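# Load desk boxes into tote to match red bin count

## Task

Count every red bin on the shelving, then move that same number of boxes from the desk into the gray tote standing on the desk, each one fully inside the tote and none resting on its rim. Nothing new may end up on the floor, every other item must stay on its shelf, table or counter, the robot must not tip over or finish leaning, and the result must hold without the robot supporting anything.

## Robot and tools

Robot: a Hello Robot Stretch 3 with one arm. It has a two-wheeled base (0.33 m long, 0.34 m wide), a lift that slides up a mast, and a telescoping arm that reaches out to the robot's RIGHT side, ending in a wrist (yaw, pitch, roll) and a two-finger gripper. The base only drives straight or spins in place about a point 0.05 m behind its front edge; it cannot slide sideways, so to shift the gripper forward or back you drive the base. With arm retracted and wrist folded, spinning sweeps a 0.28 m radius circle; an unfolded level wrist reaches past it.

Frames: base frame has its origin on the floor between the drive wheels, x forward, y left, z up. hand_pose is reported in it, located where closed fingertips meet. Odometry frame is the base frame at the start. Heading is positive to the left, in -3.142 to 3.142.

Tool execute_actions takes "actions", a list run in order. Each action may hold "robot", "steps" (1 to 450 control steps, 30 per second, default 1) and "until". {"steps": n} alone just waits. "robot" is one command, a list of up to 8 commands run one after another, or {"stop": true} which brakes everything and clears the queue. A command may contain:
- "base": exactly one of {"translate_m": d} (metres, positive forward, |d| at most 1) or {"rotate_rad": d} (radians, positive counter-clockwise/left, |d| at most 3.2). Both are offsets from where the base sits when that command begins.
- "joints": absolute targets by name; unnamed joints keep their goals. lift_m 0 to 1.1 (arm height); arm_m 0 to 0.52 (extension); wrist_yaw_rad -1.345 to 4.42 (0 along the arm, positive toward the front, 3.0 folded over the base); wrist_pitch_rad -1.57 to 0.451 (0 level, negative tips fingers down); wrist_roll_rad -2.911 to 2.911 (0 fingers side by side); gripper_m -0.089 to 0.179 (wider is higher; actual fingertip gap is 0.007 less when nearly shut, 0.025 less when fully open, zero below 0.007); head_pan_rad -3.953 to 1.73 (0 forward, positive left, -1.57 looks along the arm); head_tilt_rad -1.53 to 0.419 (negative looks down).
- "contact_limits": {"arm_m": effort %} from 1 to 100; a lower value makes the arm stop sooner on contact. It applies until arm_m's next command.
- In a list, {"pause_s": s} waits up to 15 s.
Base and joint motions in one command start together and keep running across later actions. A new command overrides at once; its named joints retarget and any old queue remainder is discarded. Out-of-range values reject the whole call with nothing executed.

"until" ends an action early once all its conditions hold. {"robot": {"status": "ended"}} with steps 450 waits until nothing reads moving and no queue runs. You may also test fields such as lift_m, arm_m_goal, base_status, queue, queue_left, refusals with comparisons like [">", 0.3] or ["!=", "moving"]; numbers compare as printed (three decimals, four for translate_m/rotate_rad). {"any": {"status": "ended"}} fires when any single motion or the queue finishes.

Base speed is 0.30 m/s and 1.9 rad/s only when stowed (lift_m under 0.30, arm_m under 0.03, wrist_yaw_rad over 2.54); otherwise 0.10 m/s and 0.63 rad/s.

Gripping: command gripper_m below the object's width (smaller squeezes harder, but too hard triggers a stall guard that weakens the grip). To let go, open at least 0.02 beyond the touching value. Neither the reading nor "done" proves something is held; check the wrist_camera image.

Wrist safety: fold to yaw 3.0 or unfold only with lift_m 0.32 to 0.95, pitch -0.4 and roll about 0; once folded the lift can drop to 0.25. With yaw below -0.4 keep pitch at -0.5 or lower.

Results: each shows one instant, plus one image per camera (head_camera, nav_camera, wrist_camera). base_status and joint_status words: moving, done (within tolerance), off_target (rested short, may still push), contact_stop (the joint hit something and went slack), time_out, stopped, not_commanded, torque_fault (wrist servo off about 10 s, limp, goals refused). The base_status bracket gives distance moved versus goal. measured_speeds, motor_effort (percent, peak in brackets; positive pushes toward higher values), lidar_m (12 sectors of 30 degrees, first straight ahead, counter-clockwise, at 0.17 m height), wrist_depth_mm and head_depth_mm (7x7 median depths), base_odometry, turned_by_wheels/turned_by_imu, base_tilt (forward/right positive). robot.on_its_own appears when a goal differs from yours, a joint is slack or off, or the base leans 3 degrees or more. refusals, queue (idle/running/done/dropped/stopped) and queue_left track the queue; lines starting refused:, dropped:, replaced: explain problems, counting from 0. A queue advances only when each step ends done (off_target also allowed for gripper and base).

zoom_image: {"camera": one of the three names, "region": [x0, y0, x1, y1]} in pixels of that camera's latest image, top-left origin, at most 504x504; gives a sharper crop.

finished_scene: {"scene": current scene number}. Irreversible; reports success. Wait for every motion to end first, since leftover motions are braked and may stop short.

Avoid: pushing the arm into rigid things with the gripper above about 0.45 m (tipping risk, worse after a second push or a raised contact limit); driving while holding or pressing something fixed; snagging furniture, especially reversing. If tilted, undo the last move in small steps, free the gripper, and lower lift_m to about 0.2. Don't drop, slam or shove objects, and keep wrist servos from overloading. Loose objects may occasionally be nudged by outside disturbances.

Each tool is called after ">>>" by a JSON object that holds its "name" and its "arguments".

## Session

>>> {"name": "execute_actions", "arguments": {"actions": []}}

Scene clock: 0.00 s.
robot.base_odometry: x=+0.000 y=+0.000 heading=+0.000 (m, m, rad; robot's odometry frame)
robot.turned_by_wheels: +0.000 (rad since the last result)
robot.turned_by_imu: +0.000 (rad since the last result)
robot.base_tilt: forward=-0.4 right=+0.6 (deg)
robot.lidar_m: 0.63 0.77 1.58 2.55 1.83 1.01 1.23 1.93 1.77 1.78 0.68 0.62
robot.head_depth_mm: 553 554 554 552 551 552 551 / 575 574 573 571 572 572 571 / 606 603 605 605 604 604 603 / 621 622 621 619 618 619 618 / 650 647 647 646 646 644 645 / 679 677 677 675 675 672 671 / 707 708 707 708 706 704 703
robot.base_status: not_commanded
robot.joint_positions: lift_m=+0.541 arm_m=+0.000 wrist_yaw_rad=+2.810 wrist_pitch_rad=-0.311 wrist_roll_rad=+0.005 gripper_m=+0.037 head_pan_rad=-0.007 head_tilt_rad=+0.000
robot.joint_goals: lift_m=+0.541 arm_m=+0.000 wrist_yaw_rad=+2.810 wrist_pitch_rad=-0.311 wrist_roll_rad=+0.005 gripper_m=+0.037 head_pan_rad=-0.007 head_tilt_rad=+0.000
robot.joint_status: lift_m=not_commanded arm_m=not_commanded wrist_yaw_rad=not_commanded wrist_pitch_rad=not_commanded wrist_roll_rad=not_commanded gripper_m=not_commanded head_pan_rad=not_commanded head_tilt_rad=not_commanded
robot.measured_speeds: translate_m=+0.000 rotate_rad=+0.000 lift_m=+0.000 arm_m=+0.000 wrist_yaw_rad=+0.000 wrist_pitch_rad=+0.000 wrist_roll_rad=+0.000 head_pan_rad=+0.000 head_tilt_rad=+0.000
robot: refusals=0 queue=idle queue_left=0
robot.motor_effort: left_wheel=+1 right_wheel=+0 lift_m=+27 arm_m=+0 wrist_yaw_rad=-1 wrist_pitch_rad=+4 wrist_roll_rad=+0 gripper_m=+0 head_pan_rad=+0 head_tilt_rad=+2 (%)
robot.hand_pose: x=+0.0558 y=+0.0790 z=+0.5781 quat_wxyz=(+0.224, +0.708, -0.008, +0.669) (m; robot's base frame)
robot.wrist_depth_mm: - - - - - - 888 / - - - - - - 871 / - - - - - - 833 / - - - - - - 837 / - - - - - - 826 / 850 - 826 868 825 880 803 / 730 - 740 741 741 754 725
pictures: head_camera (sideways: a quarter turn clockwise sets it upright), nav_camera (sideways: a quarter turn counterclockwise sets it upright), wrist_camera
camera_calibration (this result's frames):
head_camera: T_world_to_cam=[[0.015793, 0.00158784, -0.999874, 1.32028], [-0.0139302, 0.999902, 0.00136786, -0.00181342], [0.999778, 0.0139068, 0.0158136, -0.0684563], [0, 0, 0, 1]] pos_world=[0.0475647, 0.00066886, 1.3212]
nav_camera: T_world_to_cam=[[0.0357027, -0.0211375, 0.999139, -1.26025], [0.0289038, -0.999336, -0.0221745, 0.0779749], [0.998944, 0.0296706, -0.0350681, -0.00557857], [0, 0, 0, 1]] pos_world=[0.0483134, 0.0514501, 1.2607]
wrist_camera: T_world_to_cam=[[0.963305, -0.268172, 0.011282, -0.0290324], [-0.127709, -0.494907, -0.85951, 0.565084], [0.23608, 0.826529, -0.510995, 0.383052], [0, 0, 0, 1]] pos_world=[0.00970285, -0.0447251, 0.68176]
Images, in order (width x height): head_camera 896x504, nav_camera 672x504, wrist_camera 644x364.

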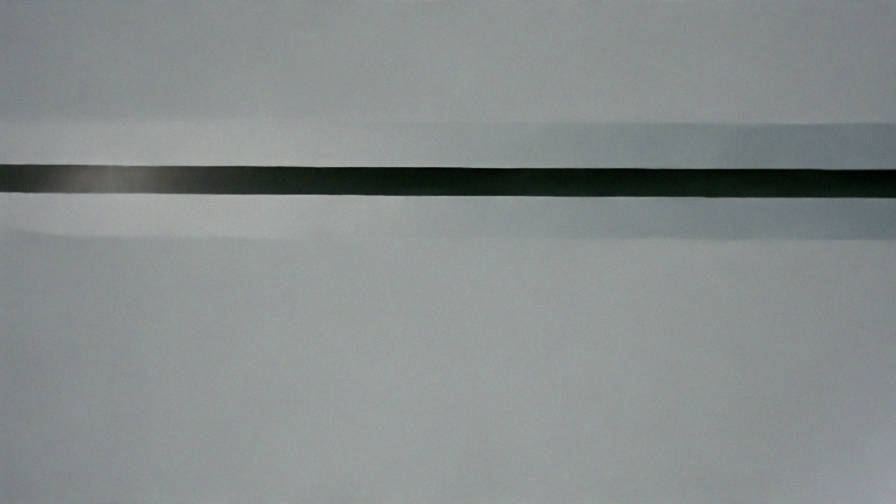

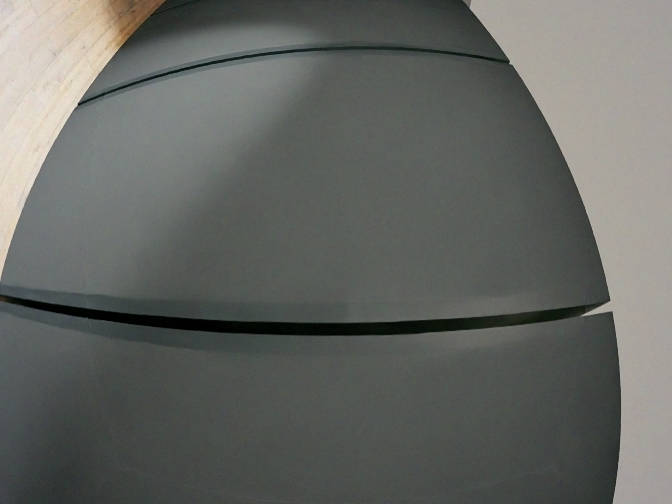

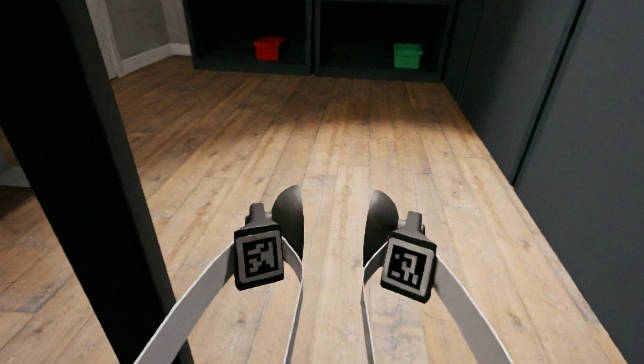

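>>> {"name": "execute_actions", "arguments": {"actions": [{"robot":{"joints":{"head_pan_rad":1.3,"head_tilt_rad":-0.2,"lift_m":0.28,"wrist_yaw_rad":2.96,"wrist_pitch_rad":-0.4}},"steps":450,"until":{"robot":{"head_pan_rad_status":["!=","moving"]}}}]}}

>>> {"name": "execute_actions", "arguments": {"actions": [{"robot":{"joints":{"head_pan_rad":-1.4,"head_tilt_rad":-0.2}},"steps":450,"until":{"robot":{"head_pan_rad_status":["!=","moving"]}}}]}}

>>> {"name": "execute_actions", "arguments": {"actions": [{"robot":{"joints":{"head_pan_rad":-3.2,"head_tilt_rad":-0.5}},"steps":450,"until":{"robot":{"head_pan_rad_status":["!=","moving"]}}}]}}

Scene clock: 6.87 s.
robot.base_odometry: x=+0.000 y=+0.000 heading=+0.000 (m, m, rad; robot's odometry frame)
robot.turned_by_wheels: +0.000 (rad since the last result)
robot.turned_by_imu: +0.001 (rad since the last result)
robot.base_tilt: forward=-0.4 right=+0.5 (deg)
robot.lidar_m: 0.62 0.78 1.57 2.55 1.83 1.01 1.22 1.93 1.77 1.78 0.68 0.62
robot.head_depth_mm: 2691 2669 2804 2787 2681 2426 1834 / 2671 2752 2845 2935 2981 2418 1824 / 2721 2812 2872 3001 3079 2431 1816 / 2733 2473 2572 2651 2795 2441 1823 / 2813 2865 3004 3083 3138 2427 1856 / 2819 2896 2989 3073 3053 2422 1828 / 2900 2825 2939 2983 2916 2400 1818
robot.base_status: not_commanded
robot.joint_positions: lift_m=+0.435 arm_m=+0.000 wrist_yaw_rad=+2.957 wrist_pitch_rad=-0.413 wrist_roll_rad=+0.005 gripper_m=+0.037 head_pan_rad=+1.293 head_tilt_rad=-0.197
robot.joint_goals: lift_m=+0.280 arm_m=+0.000 wrist_yaw_rad=+2.960 wrist_pitch_rad=-0.400 wrist_roll_rad=+0.005 gripper_m=+0.037 head_pan_rad=+1.300 head_tilt_rad=-0.200
robot.joint_status: lift_m=moving arm_m=not_commanded wrist_yaw_rad=moving wrist_pitch_rad=moving wrist_roll_rad=not_commanded gripper_m=not_commanded head_pan_rad=done head_tilt_rad=done
robot.measured_speeds: translate_m=+0.000 rotate_rad=+0.000 lift_m=-0.110 arm_m=+0.000 wrist_yaw_rad=+0.000 wrist_pitch_rad=+0.000 wrist_roll_rad=+0.000 head_pan_rad=+0.000 head_tilt_rad=+0.000
robot: refusals=0 queue=running queue_left=0
robot.motor_effort: left_wheel=+0(0) right_wheel=+0(0) lift_m=+24(27) arm_m=+0(0) wrist_yaw_rad=+1(6) wrist_pitch_rad=+5(4) wrist_roll_rad=+0(0) gripper_m=+0(0) head_pan_rad=+5(52) head_tilt_rad=-1(21) (%)
robot.hand_pose: x=+0.0200 y=+0.0765 z=+0.4489 quat_wxyz=(+0.209, +0.704, +0.080, +0.674) (m; robot's base frame)
robot.wrist_depth_mm: - - - - - - - / - - - - - - - / - - - - - - - / 900 898 924 918 919 928 933 / 760 757 - 776 785 787 786 / 646 659 - 652 634 656 680 / 568 567 577 591 584 589 591
pictures: head_camera (sideways: a quarter turn clockwise sets it upright), nav_camera (sideways: a quarter turn counterclockwise sets it upright), wrist_camera
camera_calibration (this result's frames):
head_camera: T_world_to_cam=[[-0.0510487, -0.172672, -0.983656, 1.29932], [-0.967, 0.254716, 0.00547109, -0.00134075], [0.249608, 0.951475, -0.179977, 0.190997], [0, 0, 0, 1]] pos_world=[0.0173575, 0.042969, 1.31246]
nav_camera: T_world_to_cam=[[0.0833487, 0.215965, 0.972837, -1.22605], [0.969265, -0.244327, -0.0288033, 0.0808621], [0.23147, 0.945338, -0.229691, 0.252447], [0, 0, 0, 1]] pos_world=[-0.0346211, 0.0458925, 1.25306]
wrist_camera: T_world_to_cam=[[0.992387, -0.123052, 0.00507112, -0.00266177], [-0.0692907, -0.59191, -0.80302, 0.429133], [0.101815, 0.796556, -0.59593, 0.370632], [0, 0, 0, 1]] pos_world=[-0.00535927, -0.0415483, 0.565487]
Images, in order (width x height): head_camera 896x504, nav_camera 672x504, wrist_camera 644x364.

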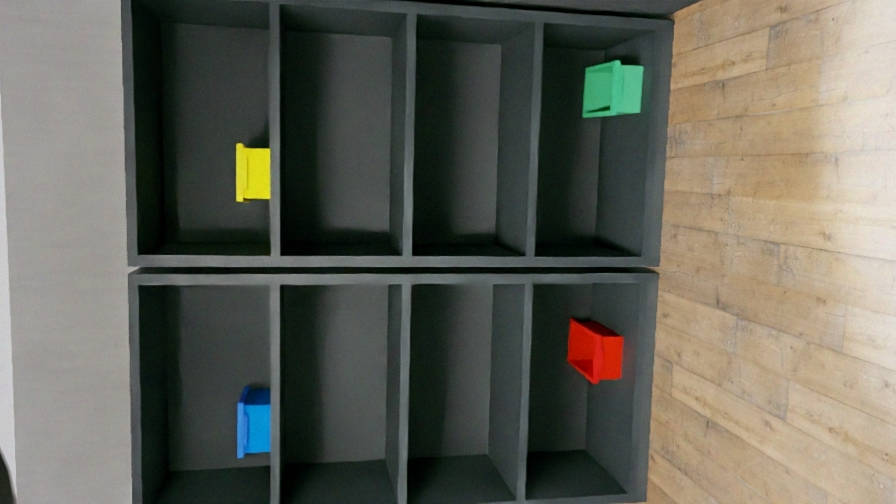

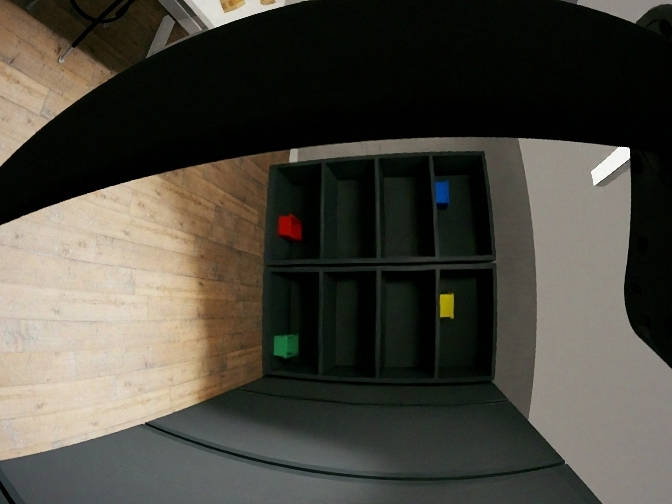

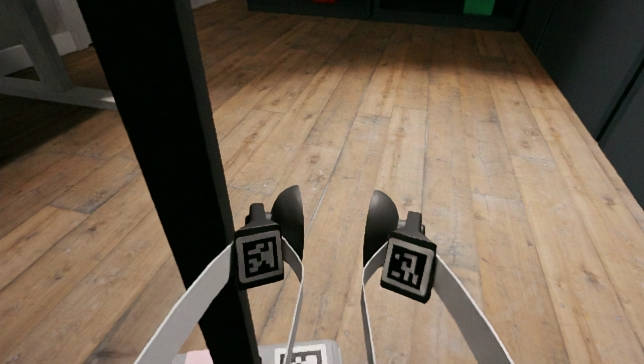

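Scene clock: 8.70 s.
robot.base_odometry: x=+0.000 y=+0.000 heading=+0.000 (m, m, rad; robot's odometry frame)
robot.turned_by_wheels: +0.000 (rad since the last result)
robot.turned_by_imu: +0.000 (rad since the last result)
robot.base_tilt: forward=-0.3 right=+0.5 (deg)
robot.lidar_m: 0.62 0.78 1.58 2.55 1.82 1.00 1.22 1.93 1.77 1.79 0.68 0.62
robot.head_depth_mm: 1629 1652 1707 1753 1802 1866 1825 / 1701 1760 1821 1867 1928 1985 1839 / 1805 1857 1919 1958 2049 2104 1826 / 1912 1964 2029 2097 2174 2209 1834 / 2004 2084 2148 2225 2312 2312 1713 / 787 808 829 853 877 902 930 / 708 722 740 757 780 799 820
robot.base_status: not_commanded
robot.joint_positions: lift_m=+0.280 arm_m=+0.000 wrist_yaw_rad=+2.957 wrist_pitch_rad=-0.415 wrist_roll_rad=+0.005 gripper_m=+0.037 head_pan_rad=-1.393 head_tilt_rad=-0.197
robot.joint_goals: lift_m=+0.280 arm_m=+0.000 wrist_yaw_rad=+2.960 wrist_pitch_rad=-0.400 wrist_roll_rad=+0.005 gripper_m=+0.037 head_pan_rad=-1.400 head_tilt_rad=-0.200
robot.joint_status: lift_m=moving arm_m=not_commanded wrist_yaw_rad=moving wrist_pitch_rad=moving wrist_roll_rad=not_commanded gripper_m=not_commanded head_pan_rad=done head_tilt_rad=done
robot.measured_speeds: translate_m=+0.000 rotate_rad=+0.000 lift_m=+0.000 arm_m=+0.000 wrist_yaw_rad=+0.000 wrist_pitch_rad=+0.000 wrist_roll_rad=+0.000 head_pan_rad=+0.000 head_tilt_rad=+0.000
robot: refusals=0 queue=done queue_left=0
robot.motor_effort: left_wheel=+0(1) right_wheel=+0(1) lift_m=+22(24) arm_m=-1(1) wrist_yaw_rad=+1(0) wrist_pitch_rad=+5(3) wrist_roll_rad=+0(0) gripper_m=+0(0) head_pan_rad=-4(51) head_tilt_rad=-2(0) (%)
robot.hand_pose: x=+0.0200 y=+0.0764 z=+0.2937 quat_wxyz=(+0.209, +0.704, +0.081, +0.674) (m; robot's base frame)
robot.wrist_depth_mm: - - - - - - - / - - - - - - - / 802 803 811 834 846 849 843 / 647 651 660 677 666 670 677 / 547 551 - 551 576 567 565 / 482 - - - 463 485 488 / - - - - 422 423 428
pictures: head_camera (sideways: a quarter turn clockwise sets it upright), nav_camera (sideways: a quarter turn counterclockwise sets it upright), wrist_camera
camera_calibration (this result's frames):
head_camera: T_world_to_cam=[[-0.0302419, 0.177678, -0.983624, 1.29915], [0.980354, 0.19717, 0.00547469, -0.0132243], [0.194913, -0.964134, -0.18015, 0.191556], [0, 0, 0, 1]] pos_world=[0.0149163, -0.0435374, 1.31245]
nav_camera: T_world_to_cam=[[0.0203077, -0.230769, 0.972797, -1.22561], [-0.977813, -0.20749, -0.0288088, 0.0927464], [0.208494, -0.950628, -0.229863, 0.25281], [0, 0, 0, 1]] pos_world=[0.0628688, -0.023261, 1.25305]
wrist_camera: T_world_to_cam=[[0.99241, -0.122869, 0.00498882, -0.00181477], [-0.0693834, -0.592982, -0.802221, 0.304244], [0.101526, 0.795786, -0.597007, 0.278649], [0, 0, 0, 1]] pos_world=[-0.00537966, -0.0415566, 0.410435]
Images, in order (width x height): head_camera 896x504, nav_camera 672x504, wrist_camera 644x364.

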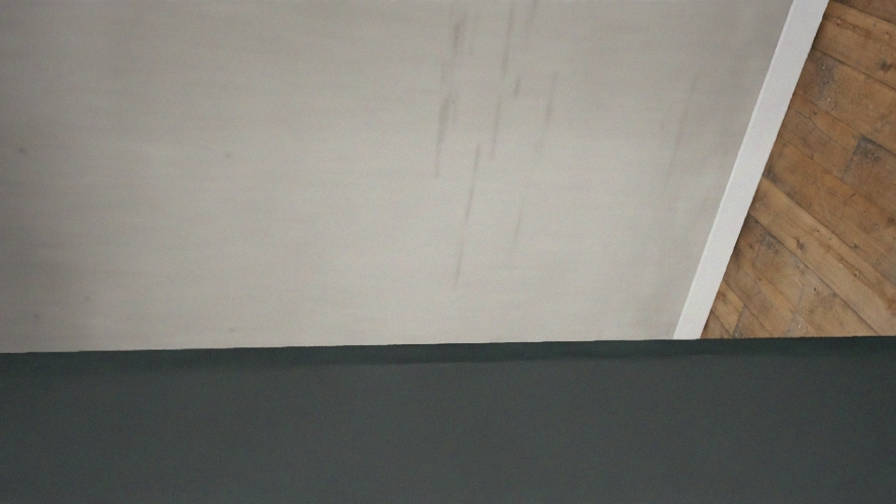

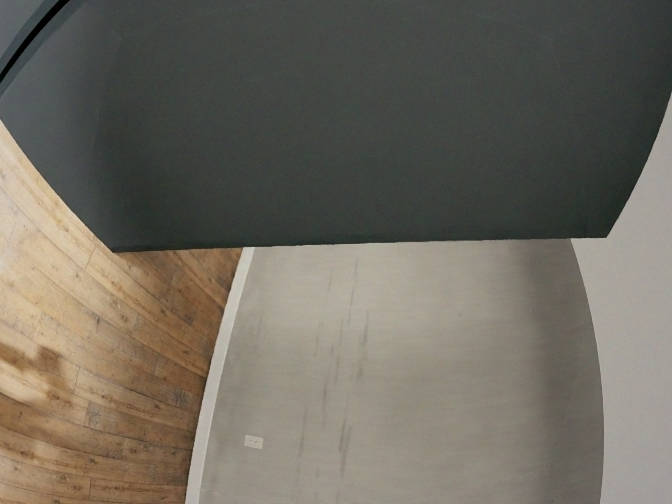

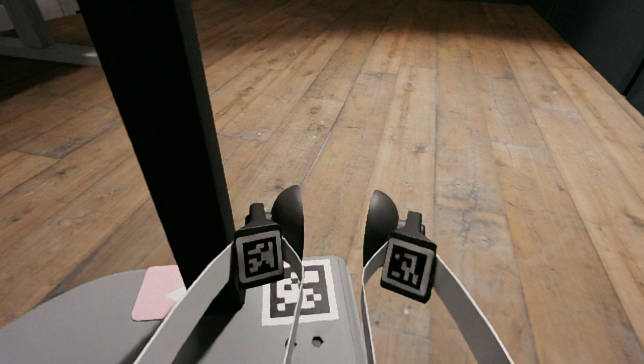

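Scene clock: 10.13 s.
robot.base_odometry: x=+0.000 y=+0.000 heading=+0.000 (m, m, rad; robot's odometry frame)
robot.turned_by_wheels: +0.000 (rad since the last result)
robot.turned_by_imu: +0.000 (rad since the last result)
robot.base_tilt: forward=-0.2 right=+0.4 (deg)
robot.lidar_m: 0.63 0.78 1.58 2.55 1.84 1.00 1.22 1.93 1.77 1.79 0.68 0.62
robot.head_depth_mm: 1412 1502 1602 1072 1042 1627 1374 / 1444 1547 1637 1090 1881 1656 1376 / 1486 1598 1697 1242 1883 1662 1389 / 1543 1662 1784 1241 1562 1604 1374 / 1599 1725 1872 1308 2014 1656 1381 / 1634 1781 1960 2170 2064 1653 1380 / 1700 1853 2042 2259 2103 1651 1390
robot.base_status: not_commanded
robot.joint_positions: lift_m=+0.280 arm_m=+0.000 wrist_yaw_rad=+2.957 wrist_pitch_rad=-0.415 wrist_roll_rad=+0.005 gripper_m=+0.037 head_pan_rad=-3.193 head_tilt_rad=-0.494
robot.joint_goals: lift_m=+0.280 arm_m=+0.000 wrist_yaw_rad=+2.960 wrist_pitch_rad=-0.400 wrist_roll_rad=+0.005 gripper_m=+0.037 head_pan_rad=-3.200 head_tilt_rad=-0.500
robot.joint_status: lift_m=done arm_m=not_commanded wrist_yaw_rad=done wrist_pitch_rad=done wrist_roll_rad=not_commanded gripper_m=not_commanded head_pan_rad=done head_tilt_rad=done
robot.measured_speeds: translate_m=+0.000 rotate_rad=+0.000 lift_m=+0.000 arm_m=+0.000 wrist_yaw_rad=+0.000 wrist_pitch_rad=+0.000 wrist_roll_rad=+0.000 head_pan_rad=+0.000 head_tilt_rad=+0.000
robot: refusals=0 queue=done queue_left=0
robot.motor_effort: left_wheel=+0(0) right_wheel=+0(1) lift_m=+22(22) arm_m=+0(1) wrist_yaw_rad=+3(2) wrist_pitch_rad=+4(4) wrist_roll_rad=+0(0) gripper_m=-1(1) head_pan_rad=-4(51) head_tilt_rad=-5(28) (%)
robot.hand_pose: x=+0.0200 y=+0.0764 z=+0.2937 quat_wxyz=(+0.209, +0.704, +0.081, +0.674) (m; robot's base frame)
robot.wrist_depth_mm: - - - - - - - / - - - - - - - / 801 808 824 825 840 844 843 / 649 645 661 668 672 676 679 / 547 551 - 564 574 568 568 / 484 - - - 465 489 488 / - - - - 421 427 426
pictures: head_camera (sideways: a quarter turn clockwise sets it upright), nav_camera (sideways: a quarter turn counterclockwise sets it upright), wrist_camera
camera_calibration (this result's frames):
head_camera: T_world_to_cam=[[0.45884, -0.0252042, -0.888161, 1.17152], [-0.0332097, -0.999386, 0.0112038, -0.014497], [-0.887898, 0.0243548, -0.459395, 0.561583], [0, 0, 0, 1]] pos_world=[-0.039393, 0.00136186, 1.29865]
nav_camera: T_world_to_cam=[[-0.502932, 0.0466666, 0.863065, -1.07921], [0.0298464, 0.998884, -0.0366181, 0.0967538], [-0.86381, 0.00734301, -0.503764, 0.615798], [0, 0, 0, 1]] pos_world=[-0.0137228, -0.0508047, 1.24518]
wrist_camera: T_world_to_cam=[[0.99241, -0.122869, 0.00498881, -0.00181476], [-0.0693834, -0.592982, -0.802221, 0.304244], [0.101526, 0.795786, -0.597007, 0.278649], [0, 0, 0, 1]] pos_world=[-0.00537966, -0.0415566, 0.410435]
Images, in order (width x height): head_camera 896x504, nav_camera 672x504, wrist_camera 644x364.

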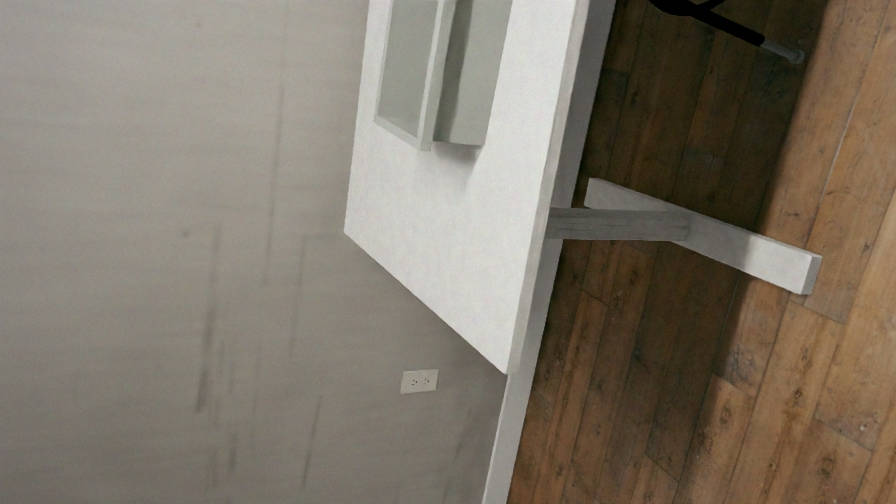

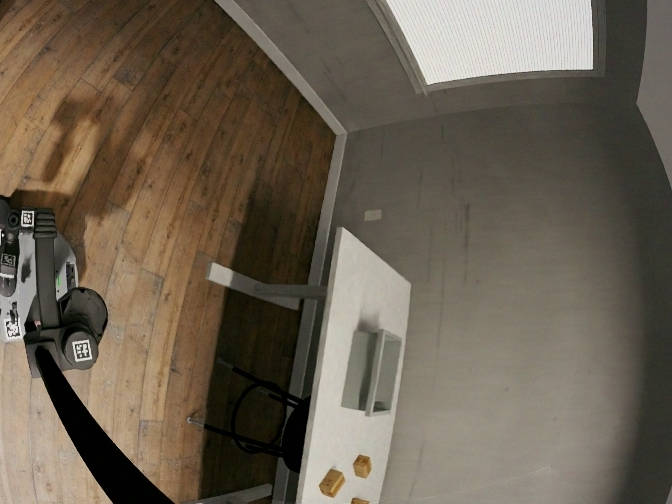

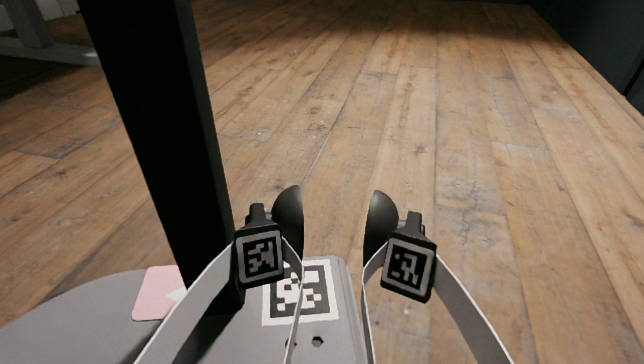

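>>> {"name": "execute_actions", "arguments": {"actions": [{"robot":[{"base":{"rotate_rad":-1.518},"joints":{"head_pan_rad":0.3,"head_tilt_rad":-0.3}},{"base":{"translate_m":1.0}}],"steps":450,"until":{"robot":{"translate_m":[">",0.16]}}},{"robot":[{"base":{"translate_m":0.985}},{"base":{"rotate_rad":1.152}}],"steps":450,"until":{"robot":{"status":"ended"}}}]}}

Scene clock: 37.97 s.
robot.base_odometry: x=+0.061 y=-1.144 heading=-0.366 (m, m, rad; robot's odometry frame)
robot.turned_by_wheels: -0.366 (rad since the last result)
robot.turned_by_imu: -0.354 (rad since the last result)
robot.base_tilt: forward=-0.5 right=+0.6 (deg)
robot.lidar_m: 1.59 0.40 0.31 0.54 2.55 1.80 2.17 1.02 0.76 0.74 0.77 1.08
robot.head_depth_mm: 1344 1401 1468 1552 1629 1741 1613 / 1395 1445 1530 1610 1688 1787 1626 / 1430 1493 1579 1645 1755 1832 1608 / 1469 1548 1614 1714 1813 1900 1615 / 1517 1594 1689 1774 1866 1949 1555 / 496 511 529 549 570 594 618 / 423 435 447 460 475 492 509
robot.base_status: done (rotate_rad +1.1519 of +1.1520)
robot.joint_positions: lift_m=+0.280 arm_m=+0.000 wrist_yaw_rad=+2.958 wrist_pitch_rad=-0.415 wrist_roll_rad=+0.005 gripper_m=+0.037 head_pan_rad=+0.293 head_tilt_rad=-0.309
robot.joint_goals: lift_m=+0.280 arm_m=+0.000 wrist_yaw_rad=+2.960 wrist_pitch_rad=-0.400 wrist_roll_rad=+0.005 gripper_m=+0.037 head_pan_rad=+0.300 head_tilt_rad=-0.300
robot.joint_status: lift_m=done arm_m=not_commanded wrist_yaw_rad=done wrist_pitch_rad=done wrist_roll_rad=not_commanded gripper_m=not_commanded head_pan_rad=done head_tilt_rad=done
robot.measured_speeds: translate_m=+0.000 rotate_rad=+0.000 lift_m=+0.000 arm_m=+0.000 wrist_yaw_rad=+0.000 wrist_pitch_rad=+0.000 wrist_roll_rad=+0.000 head_pan_rad=+0.000 head_tilt_rad=+0.000
robot: refusals=0 queue=done queue_left=0
robot.motor_effort: left_wheel=-2(15) right_wheel=+2(11) lift_m=+23(23) arm_m=+0(1) wrist_yaw_rad=+2(3) wrist_pitch_rad=+4(4) wrist_roll_rad=+0(0) gripper_m=+0(0) head_pan_rad=+4(56) head_tilt_rad=+5(24) (%)
robot.hand_pose: x=+0.0198 y=+0.0763 z=+0.2936 quat_wxyz=(+0.209, +0.704, +0.081, +0.674) (m; robot's base frame)
robot.wrist_depth_mm: - - - - 360 321 331 / - - - - 367 355 364 / 805 809 826 807 402 394 403 / 644 666 661 661 439 446 457 / 548 551 - 555 481 507 523 / 485 - - - 460 488 491 / - - - - 423 426 426
pictures: head_camera (sideways: a quarter turn clockwise sets it upright), nav_camera (sideways: a quarter turn counterclockwise sets it upright), wrist_camera
camera_calibration (this result's frames):
head_camera: T_world_to_cam=[[-0.276684, -0.0817218, -0.95748, 1.26647], [-0.307716, 0.951447, 0.00771401, -0.00828148], [0.910361, 0.296766, -0.288397, 0.328083], [0, 0, 0, 1]] pos_world=[0.0491905, 0.014014, 1.3073]
nav_camera: T_world_to_cam=[[0.329112, 0.0775104, 0.941105, -1.1861], [0.315129, -0.948506, -0.032083, 0.0891177], [0.890157, 0.307128, -0.33659, 0.387558], [0, 0, 0, 1]] pos_world=[0.017287, 0.0574335, 1.24955]
wrist_camera: T_world_to_cam=[[0.992499, -0.122153, 0.00498652, -0.00171151], [-0.0689611, -0.593062, -0.802198, 0.30421], [0.100948, 0.795837, -0.597037, 0.278673], [0, 0, 0, 1]] pos_world=[-0.0054541, -0.041572, 0.410423]
Images, in order (width x height): head_camera 896x504, nav_camera 672x504, wrist_camera 644x364.

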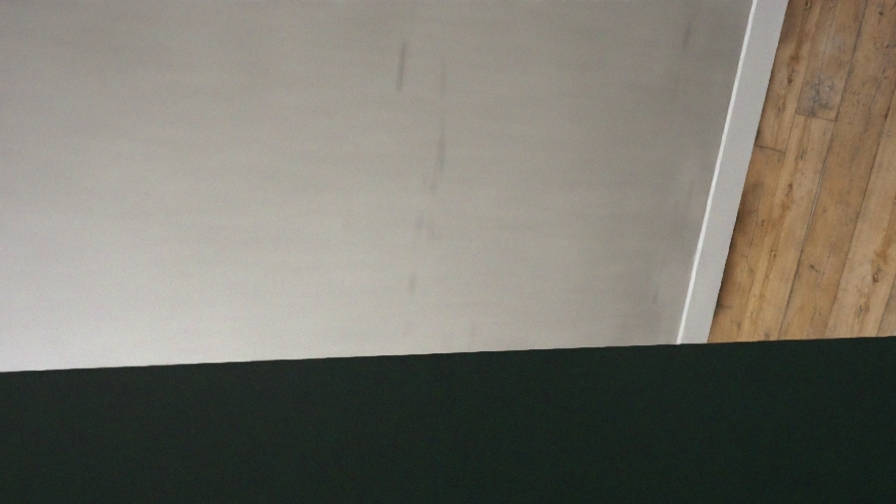

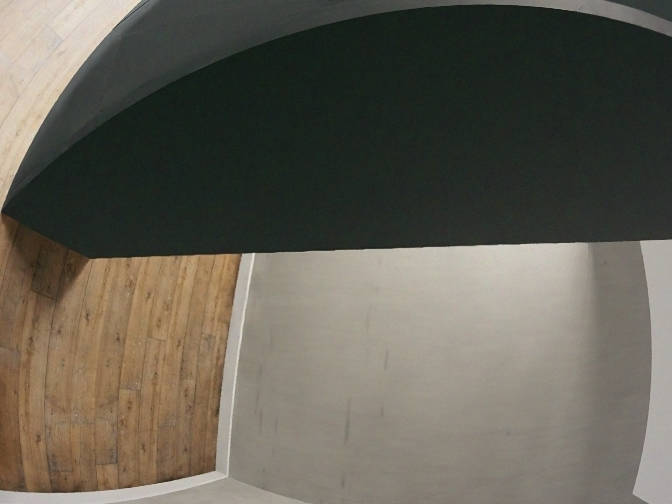

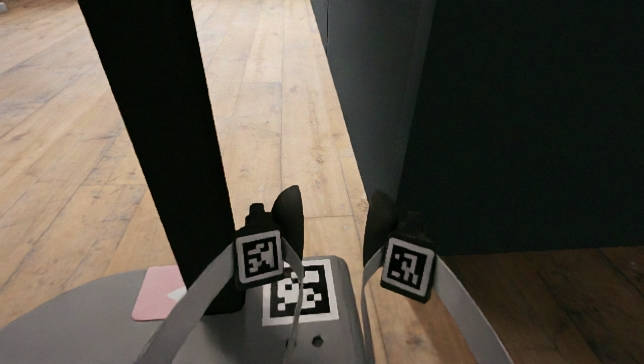

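>>> {"name": "execute_actions", "arguments": {"actions": [{"robot":{"base":{"translate_m":1.0},"joints":{"head_pan_rad":1.73,"head_tilt_rad":-0.2}},"steps":450,"until":{"robot":{"status":"ended"}}}]}}

Scene clock: 46.23 s.
robot.base_odometry: x=+0.994 y=-1.502 heading=-0.366 (m, m, rad; robot's odometry frame)
robot.turned_by_wheels: +0.000 (rad since the last result)
robot.turned_by_imu: +0.008 (rad since the last result)
robot.base_tilt: forward=-0.3 right=+0.5 (deg)
robot.lidar_m: 0.60 0.63 0.88 2.11 1.19 0.49 2.70 1.06 0.79 0.76 0.80 0.62
robot.head_depth_mm: 3501 3673 3775 3949 3466 2367 1801 / 3462 3732 3788 3991 3517 2391 1802 / 3578 3781 3981 - 3471 2374 1809 / 3158 2829 2930 2808 2797 2272 1793 / 1807 1977 2083 2095 2072 2048 1688 / 1072 1103 1144 1181 1240 1279 1330 / 1082 1098 1153 1184 1149 1283 -
robot.base_status: done (translate_m +1.0000 of +1.0000)
robot.joint_positions: lift_m=+0.280 arm_m=+0.000 wrist_yaw_rad=+2.958 wrist_pitch_rad=-0.415 wrist_roll_rad=+0.005 gripper_m=+0.037 head_pan_rad=+1.716 head_tilt_rad=-0.211
robot.joint_goals: lift_m=+0.280 arm_m=+0.000 wrist_yaw_rad=+2.960 wrist_pitch_rad=-0.400 wrist_roll_rad=+0.005 gripper_m=+0.037 head_pan_rad=+1.730 head_tilt_rad=-0.200
robot.joint_status: lift_m=done arm_m=not_commanded wrist_yaw_rad=done wrist_pitch_rad=done wrist_roll_rad=not_commanded gripper_m=not_commanded head_pan_rad=done head_tilt_rad=done
robot.measured_speeds: translate_m=+0.000 rotate_rad=+0.000 lift_m=+0.000 arm_m=+0.000 wrist_yaw_rad=+0.000 wrist_pitch_rad=+0.000 wrist_roll_rad=+0.000 head_pan_rad=+0.000 head_tilt_rad=+0.000
robot: refusals=0 queue=done queue_left=0
robot.motor_effort: left_wheel=-2(8) right_wheel=+3(10) lift_m=+23(23) arm_m=-1(1) wrist_yaw_rad=+2(2) wrist_pitch_rad=+4(4) wrist_roll_rad=+0(0) gripper_m=+0(0) head_pan_rad=+4(52) head_tilt_rad=+6(21) (%)
robot.hand_pose: x=+0.0198 y=+0.0763 z=+0.2936 quat_wxyz=(+0.209, +0.704, +0.081, +0.674) (m; robot's base frame)
robot.wrist_depth_mm: - - - - - 961 678 / 864 - - - - 954 689 / 668 738 821 831 826 844 667 / 582 654 667 669 673 676 653 / 534 551 - 557 573 558 569 / 481 - - - 463 483 487 / - - - - 425 425 428
pictures: head_camera (sideways: a quarter turn clockwise sets it upright), nav_camera (sideways: a quarter turn counterclockwise sets it upright), wrist_camera
camera_calibration (this result's frames):
head_camera: T_world_to_cam=[[0.0263012, -0.191905, -0.981061, 1.29545], [-0.986344, -0.164599, 0.00575438, -0.00159146], [-0.162586, 0.967512, -0.193614, 0.211261], [0, 0, 0, 1]] pos_world=[-0.0012935, 0.0439439, 1.31183]
nav_camera: T_world_to_cam=[[-0.0145965, 0.244487, 0.969543, -1.22115], [0.984191, 0.17468, -0.0292317, 0.0813282], [-0.176507, 0.953789, -0.243172, 0.272482], [0, 0, 0, 1]] pos_world=[-0.0497721, 0.0244581, 1.25259]
wrist_camera: T_world_to_cam=[[0.992507, -0.122087, 0.00498521, -0.00170129], [-0.0689252, -0.593084, -0.802185, 0.304201], [0.100893, 0.795831, -0.597055, 0.278677], [0, 0, 0, 1]] pos_world=[-0.00546095, -0.0415711, 0.41042]
Images, in order (width x height): head_camera 896x504, nav_camera 672x504, wrist_camera 644x364.

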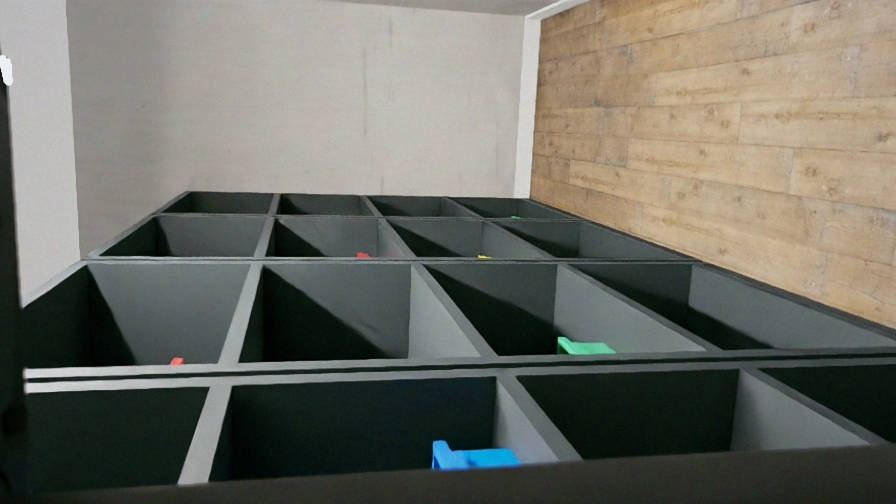

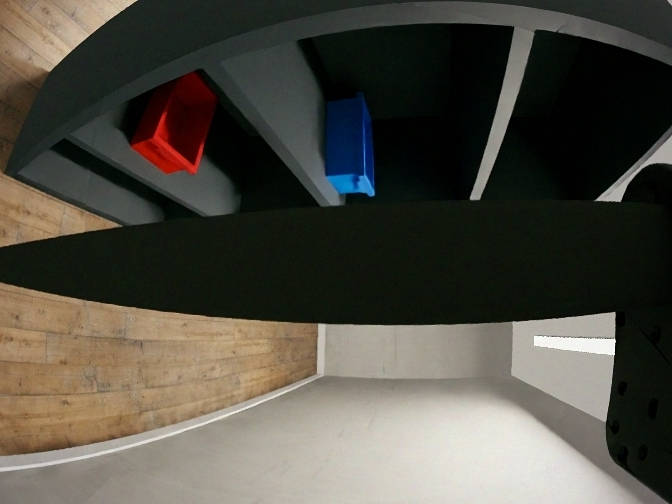

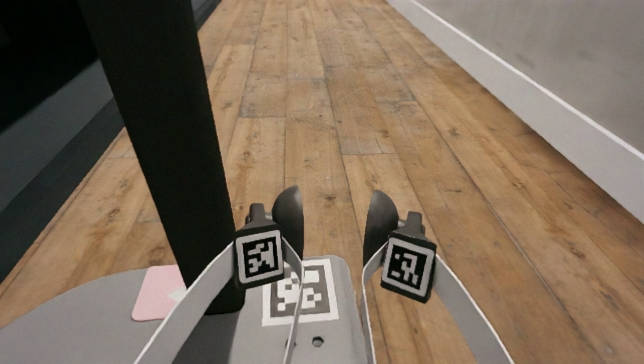

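>>> {"name": "zoom_image", "arguments": {"camera": "head_camera", "region": [140, 170, 640, 400]}}

Region (140, 170, 640, 400) of head_camera's 896x504 image, scaled by 1.008, with more detail than that image has; it fills the top 232 rows of this view, and the rest is white.

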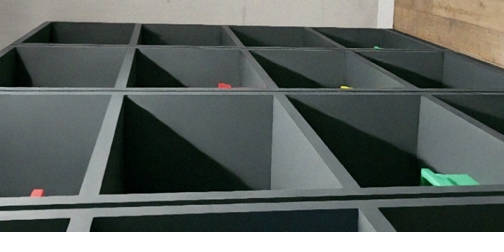

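>>> {"name": "execute_actions", "arguments": {"actions": [{"robot":[{"base":{"rotate_rad":1.40},"joints":{"head_pan_rad":0.75,"head_tilt_rad":-0.25}},{"base":{"translate_m":1.0}}],"steps":450,"until":{"robot":{"translate_m":[">",0.75]}}},{"robot":{"base":{"translate_m":0.9}},"steps":1}]}}

>>> {"name": "execute_actions", "arguments": {"actions": [{"steps":450,"until":{"robot":{"status":"ended"}}}]}}

Scene clock: 62.97 s.
robot.base_odometry: x=+1.387 y=-0.842 heading=+1.034 (m, m, rad; robot's odometry frame)
robot.turned_by_wheels: +1.400 (rad since the last result)
robot.turned_by_imu: +1.405 (rad since the last result)
robot.base_tilt: forward=-0.5 right=-0.9 (deg)
robot.lidar_m: 1.23 1.42 0.65 0.95 0.78 0.70 1.52 0.82 0.53 0.49 0.49 0.60
robot.head_depth_mm: 1288 1703 2175 2269 2012 2106 1723 / 1263 1289 1349 1390 1472 1546 1620 / 1340 1344 1439 1344 1566 1382 1574 / 1412 1218 1529 1338 1625 1242 1135 / 1260 944 1435 1338 947 1171 1020 / 747 954 1267 1210 773 1172 955 / 574 592 614 633 653 663 697
robot.base_status: moving (translate_m +0.0098 of +0.9000)
robot.joint_positions: lift_m=+0.280 arm_m=+0.000 wrist_yaw_rad=+2.958 wrist_pitch_rad=-0.415 wrist_roll_rad=+0.005 gripper_m=+0.037 head_pan_rad=+0.757 head_tilt_rad=-0.247
robot.joint_goals: lift_m=+0.280 arm_m=+0.000 wrist_yaw_rad=+2.960 wrist_pitch_rad=-0.400 wrist_roll_rad=+0.005 gripper_m=+0.037 head_pan_rad=+0.750 head_tilt_rad=-0.250
robot.joint_status: lift_m=done arm_m=not_commanded wrist_yaw_rad=done wrist_pitch_rad=done wrist_roll_rad=not_commanded gripper_m=not_commanded head_pan_rad=done head_tilt_rad=done
robot.measured_speeds: translate_m=+0.294 rotate_rad=+0.000 lift_m=+0.000 arm_m=+0.000 wrist_yaw_rad=+0.000 wrist_pitch_rad=+0.000 wrist_roll_rad=+0.000 head_pan_rad=+0.000 head_tilt_rad=+0.000
robot: refusals=0 queue=running queue_left=0
robot.motor_effort: left_wheel=+2(10) right_wheel=+5(12) lift_m=+23(23) arm_m=-1(1) wrist_yaw_rad=+2(1) wrist_pitch_rad=+4(4) wrist_roll_rad=+0(0) gripper_m=+0(0) head_pan_rad=-4(51) head_tilt_rad=-2(9) (%)
robot.hand_pose: x=+0.0198 y=+0.0763 z=+0.2936 quat_wxyz=(+0.209, +0.704, +0.081, +0.674) (m; robot's base frame)
robot.wrist_depth_mm: 817 - 943 981 721 - - / 812 - 880 897 742 864 934 / 659 657 672 699 733 775 806 / 596 607 664 671 682 668 681 / 546 552 - 560 577 569 569 / 484 - - - 461 482 489 / - - - - 422 428 427
pictures: head_camera (sideways: a quarter turn clockwise sets it upright), nav_camera (sideways: a quarter turn counterclockwise sets it upright), wrist_camera
camera_calibration (this result's frames):
head_camera: T_world_to_cam=[[-0.16782, -0.15621, -0.973363, 1.28656], [-0.701233, 0.712902, 0.00649165, -0.0042902], [0.692899, 0.683644, -0.229179, 0.252335], [0, 0, 0, 1]] pos_world=[0.0380608, 0.0315255, 1.31015]
nav_camera: T_world_to_cam=[[0.217254, 0.176528, 0.96002, -1.21012], [0.707622, -0.70594, -0.0303277, 0.0844408], [0.672363, 0.68592, -0.278284, 0.313003], [0, 0, 0, 1]] pos_world=[-0.00730098, 0.0585352, 1.2514]
wrist_camera: T_world_to_cam=[[0.992511, -0.122053, 0.00498409, -0.00169748], [-0.0689073, -0.593099, -0.802175, 0.304186], [0.100864, 0.795824, -0.597068, 0.278692], [0, 0, 0, 1]] pos_world=[-0.00546451, -0.0415845, 0.410417]
Images, in order (width x height): head_camera 896x504, nav_camera 672x504, wrist_camera 644x364.

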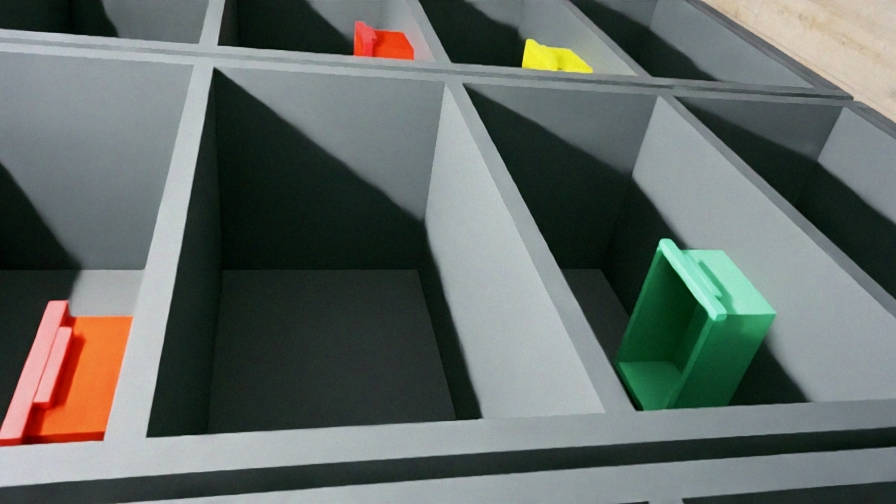

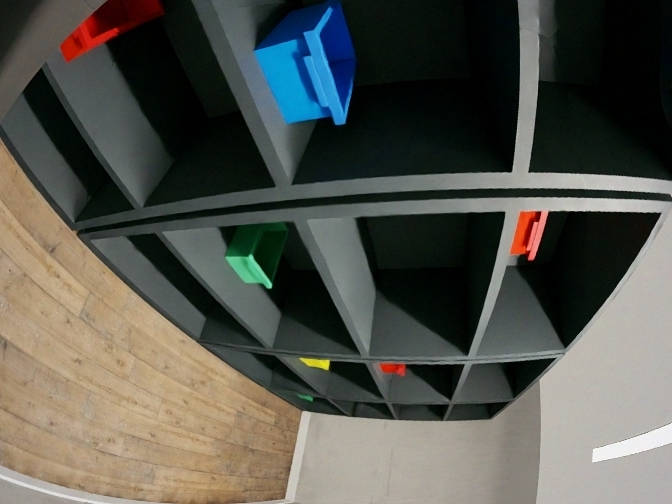

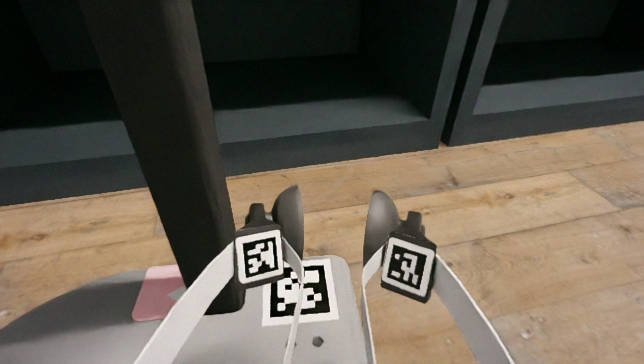

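Scene clock: 67.10 s.
robot.base_odometry: x=+1.843 y=-0.077 heading=+1.034 (m, m, rad; robot's odometry frame)
robot.turned_by_wheels: +0.000 (rad since the last result)
robot.turned_by_imu: +0.007 (rad since the last result)
robot.base_tilt: forward=-0.3 right=+0.4 (deg)
robot.lidar_m: 0.93 1.52 0.79 1.10 0.77 0.82 2.40 0.60 0.39 0.36 0.36 0.45
robot.head_depth_mm: 1989 2183 2308 2334 2448 2202 1742 / 1358 1408 1486 1567 1891 1945 1712 / 1405 1434 1513 1541 1620 1686 1630 / 1501 1521 1630 1337 1732 1380 1628 / 1484 1492 1591 1073 1677 1221 1481 / 1350 1243 1434 1081 1408 1215 1056 / 1214 730 751 781 810 841 870
robot.base_status: done (translate_m +0.9000 of +0.9000)
robot.joint_positions: lift_m=+0.280 arm_m=+0.000 wrist_yaw_rad=+2.958 wrist_pitch_rad=-0.415 wrist_roll_rad=+0.005 gripper_m=+0.037 head_pan_rad=+0.757 head_tilt_rad=-0.247
robot.joint_goals: lift_m=+0.280 arm_m=+0.000 wrist_yaw_rad=+2.960 wrist_pitch_rad=-0.400 wrist_roll_rad=+0.005 gripper_m=+0.037 head_pan_rad=+0.750 head_tilt_rad=-0.250
robot.joint_status: lift_m=done arm_m=not_commanded wrist_yaw_rad=done wrist_pitch_rad=done wrist_roll_rad=not_commanded gripper_m=not_commanded head_pan_rad=done head_tilt_rad=done
robot.measured_speeds: translate_m=+0.000 rotate_rad=+0.000 lift_m=+0.000 arm_m=+0.000 wrist_yaw_rad=+0.000 wrist_pitch_rad=+0.000 wrist_roll_rad=+0.000 head_pan_rad=+0.000 head_tilt_rad=+0.000
robot: refusals=0 queue=done queue_left=0
robot.motor_effort: left_wheel=-2(8) right_wheel=+3(5) lift_m=+23(23) arm_m=-1(1) wrist_yaw_rad=+3(0) wrist_pitch_rad=+4(4) wrist_roll_rad=+0(0) gripper_m=+0(0) head_pan_rad=-4(4) head_tilt_rad=-2(2) (%)
robot.hand_pose: x=+0.0198 y=+0.0763 z=+0.2936 quat_wxyz=(+0.209, +0.704, +0.081, +0.674) (m; robot's base frame)
robot.wrist_depth_mm: 759 - - - 841 - - / 735 - 886 888 839 920 996 / 673 704 744 782 827 843 840 / 653 652 663 663 669 678 680 / 548 549 - 552 569 559 571 / 486 - - - 460 489 487 / - - - - 422 424 430
pictures: head_camera (sideways: a quarter turn clockwise sets it upright), nav_camera (sideways: a quarter turn counterclockwise sets it upright), wrist_camera
camera_calibration (this result's frames):
head_camera: T_world_to_cam=[[-0.167848, -0.15618, -0.973363, 1.28656], [-0.701106, 0.713027, 0.00649165, -0.00429097], [0.69302, 0.68352, -0.229179, 0.252334], [0, 0, 0, 1]] pos_world=[0.0380664, 0.0315199, 1.31015]
nav_camera: T_world_to_cam=[[0.217285, 0.17649, 0.96002, -1.21012], [0.707496, -0.706066, -0.0303277, 0.0844416], [0.672485, 0.6858, -0.278284, 0.313002], [0, 0, 0, 1]] pos_world=[-0.00729057, 0.0585376, 1.2514]
wrist_camera: T_world_to_cam=[[0.992511, -0.122053, 0.00498407, -0.00169743], [-0.0689072, -0.593099, -0.802175, 0.304186], [0.100864, 0.795824, -0.597068, 0.278692], [0, 0, 0, 1]] pos_world=[-0.00546453, -0.0415845, 0.410417]
Images, in order (width x height): head_camera 896x504, nav_camera 672x504, wrist_camera 644x364.

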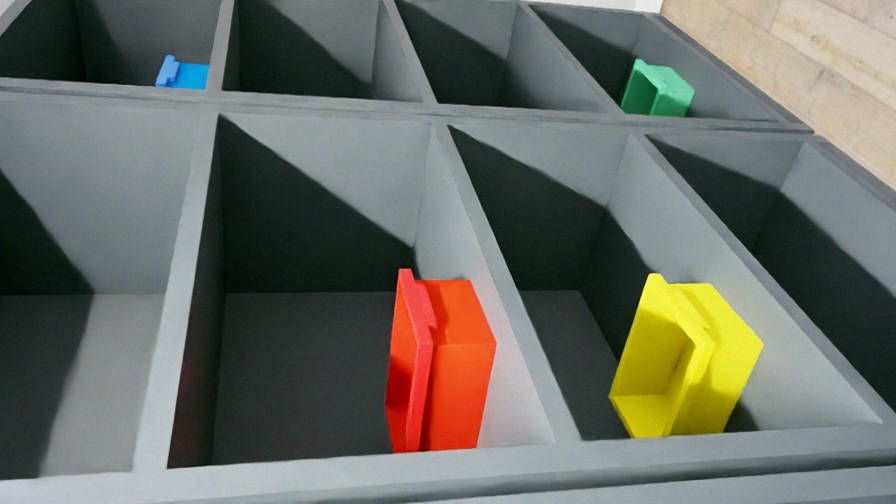

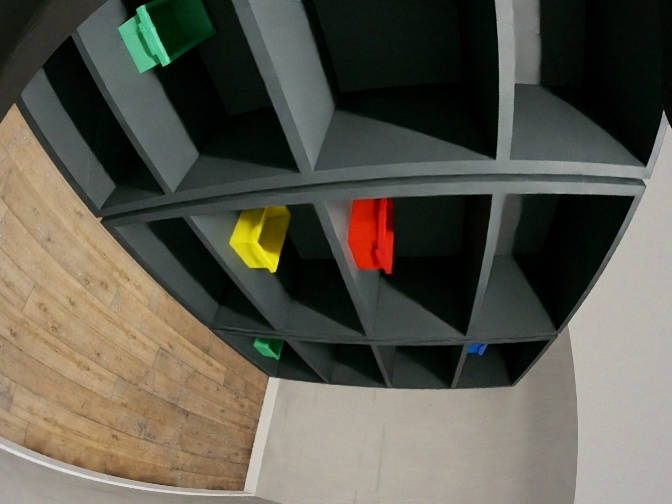

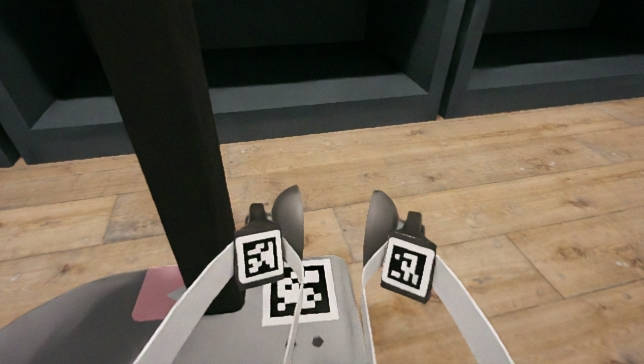

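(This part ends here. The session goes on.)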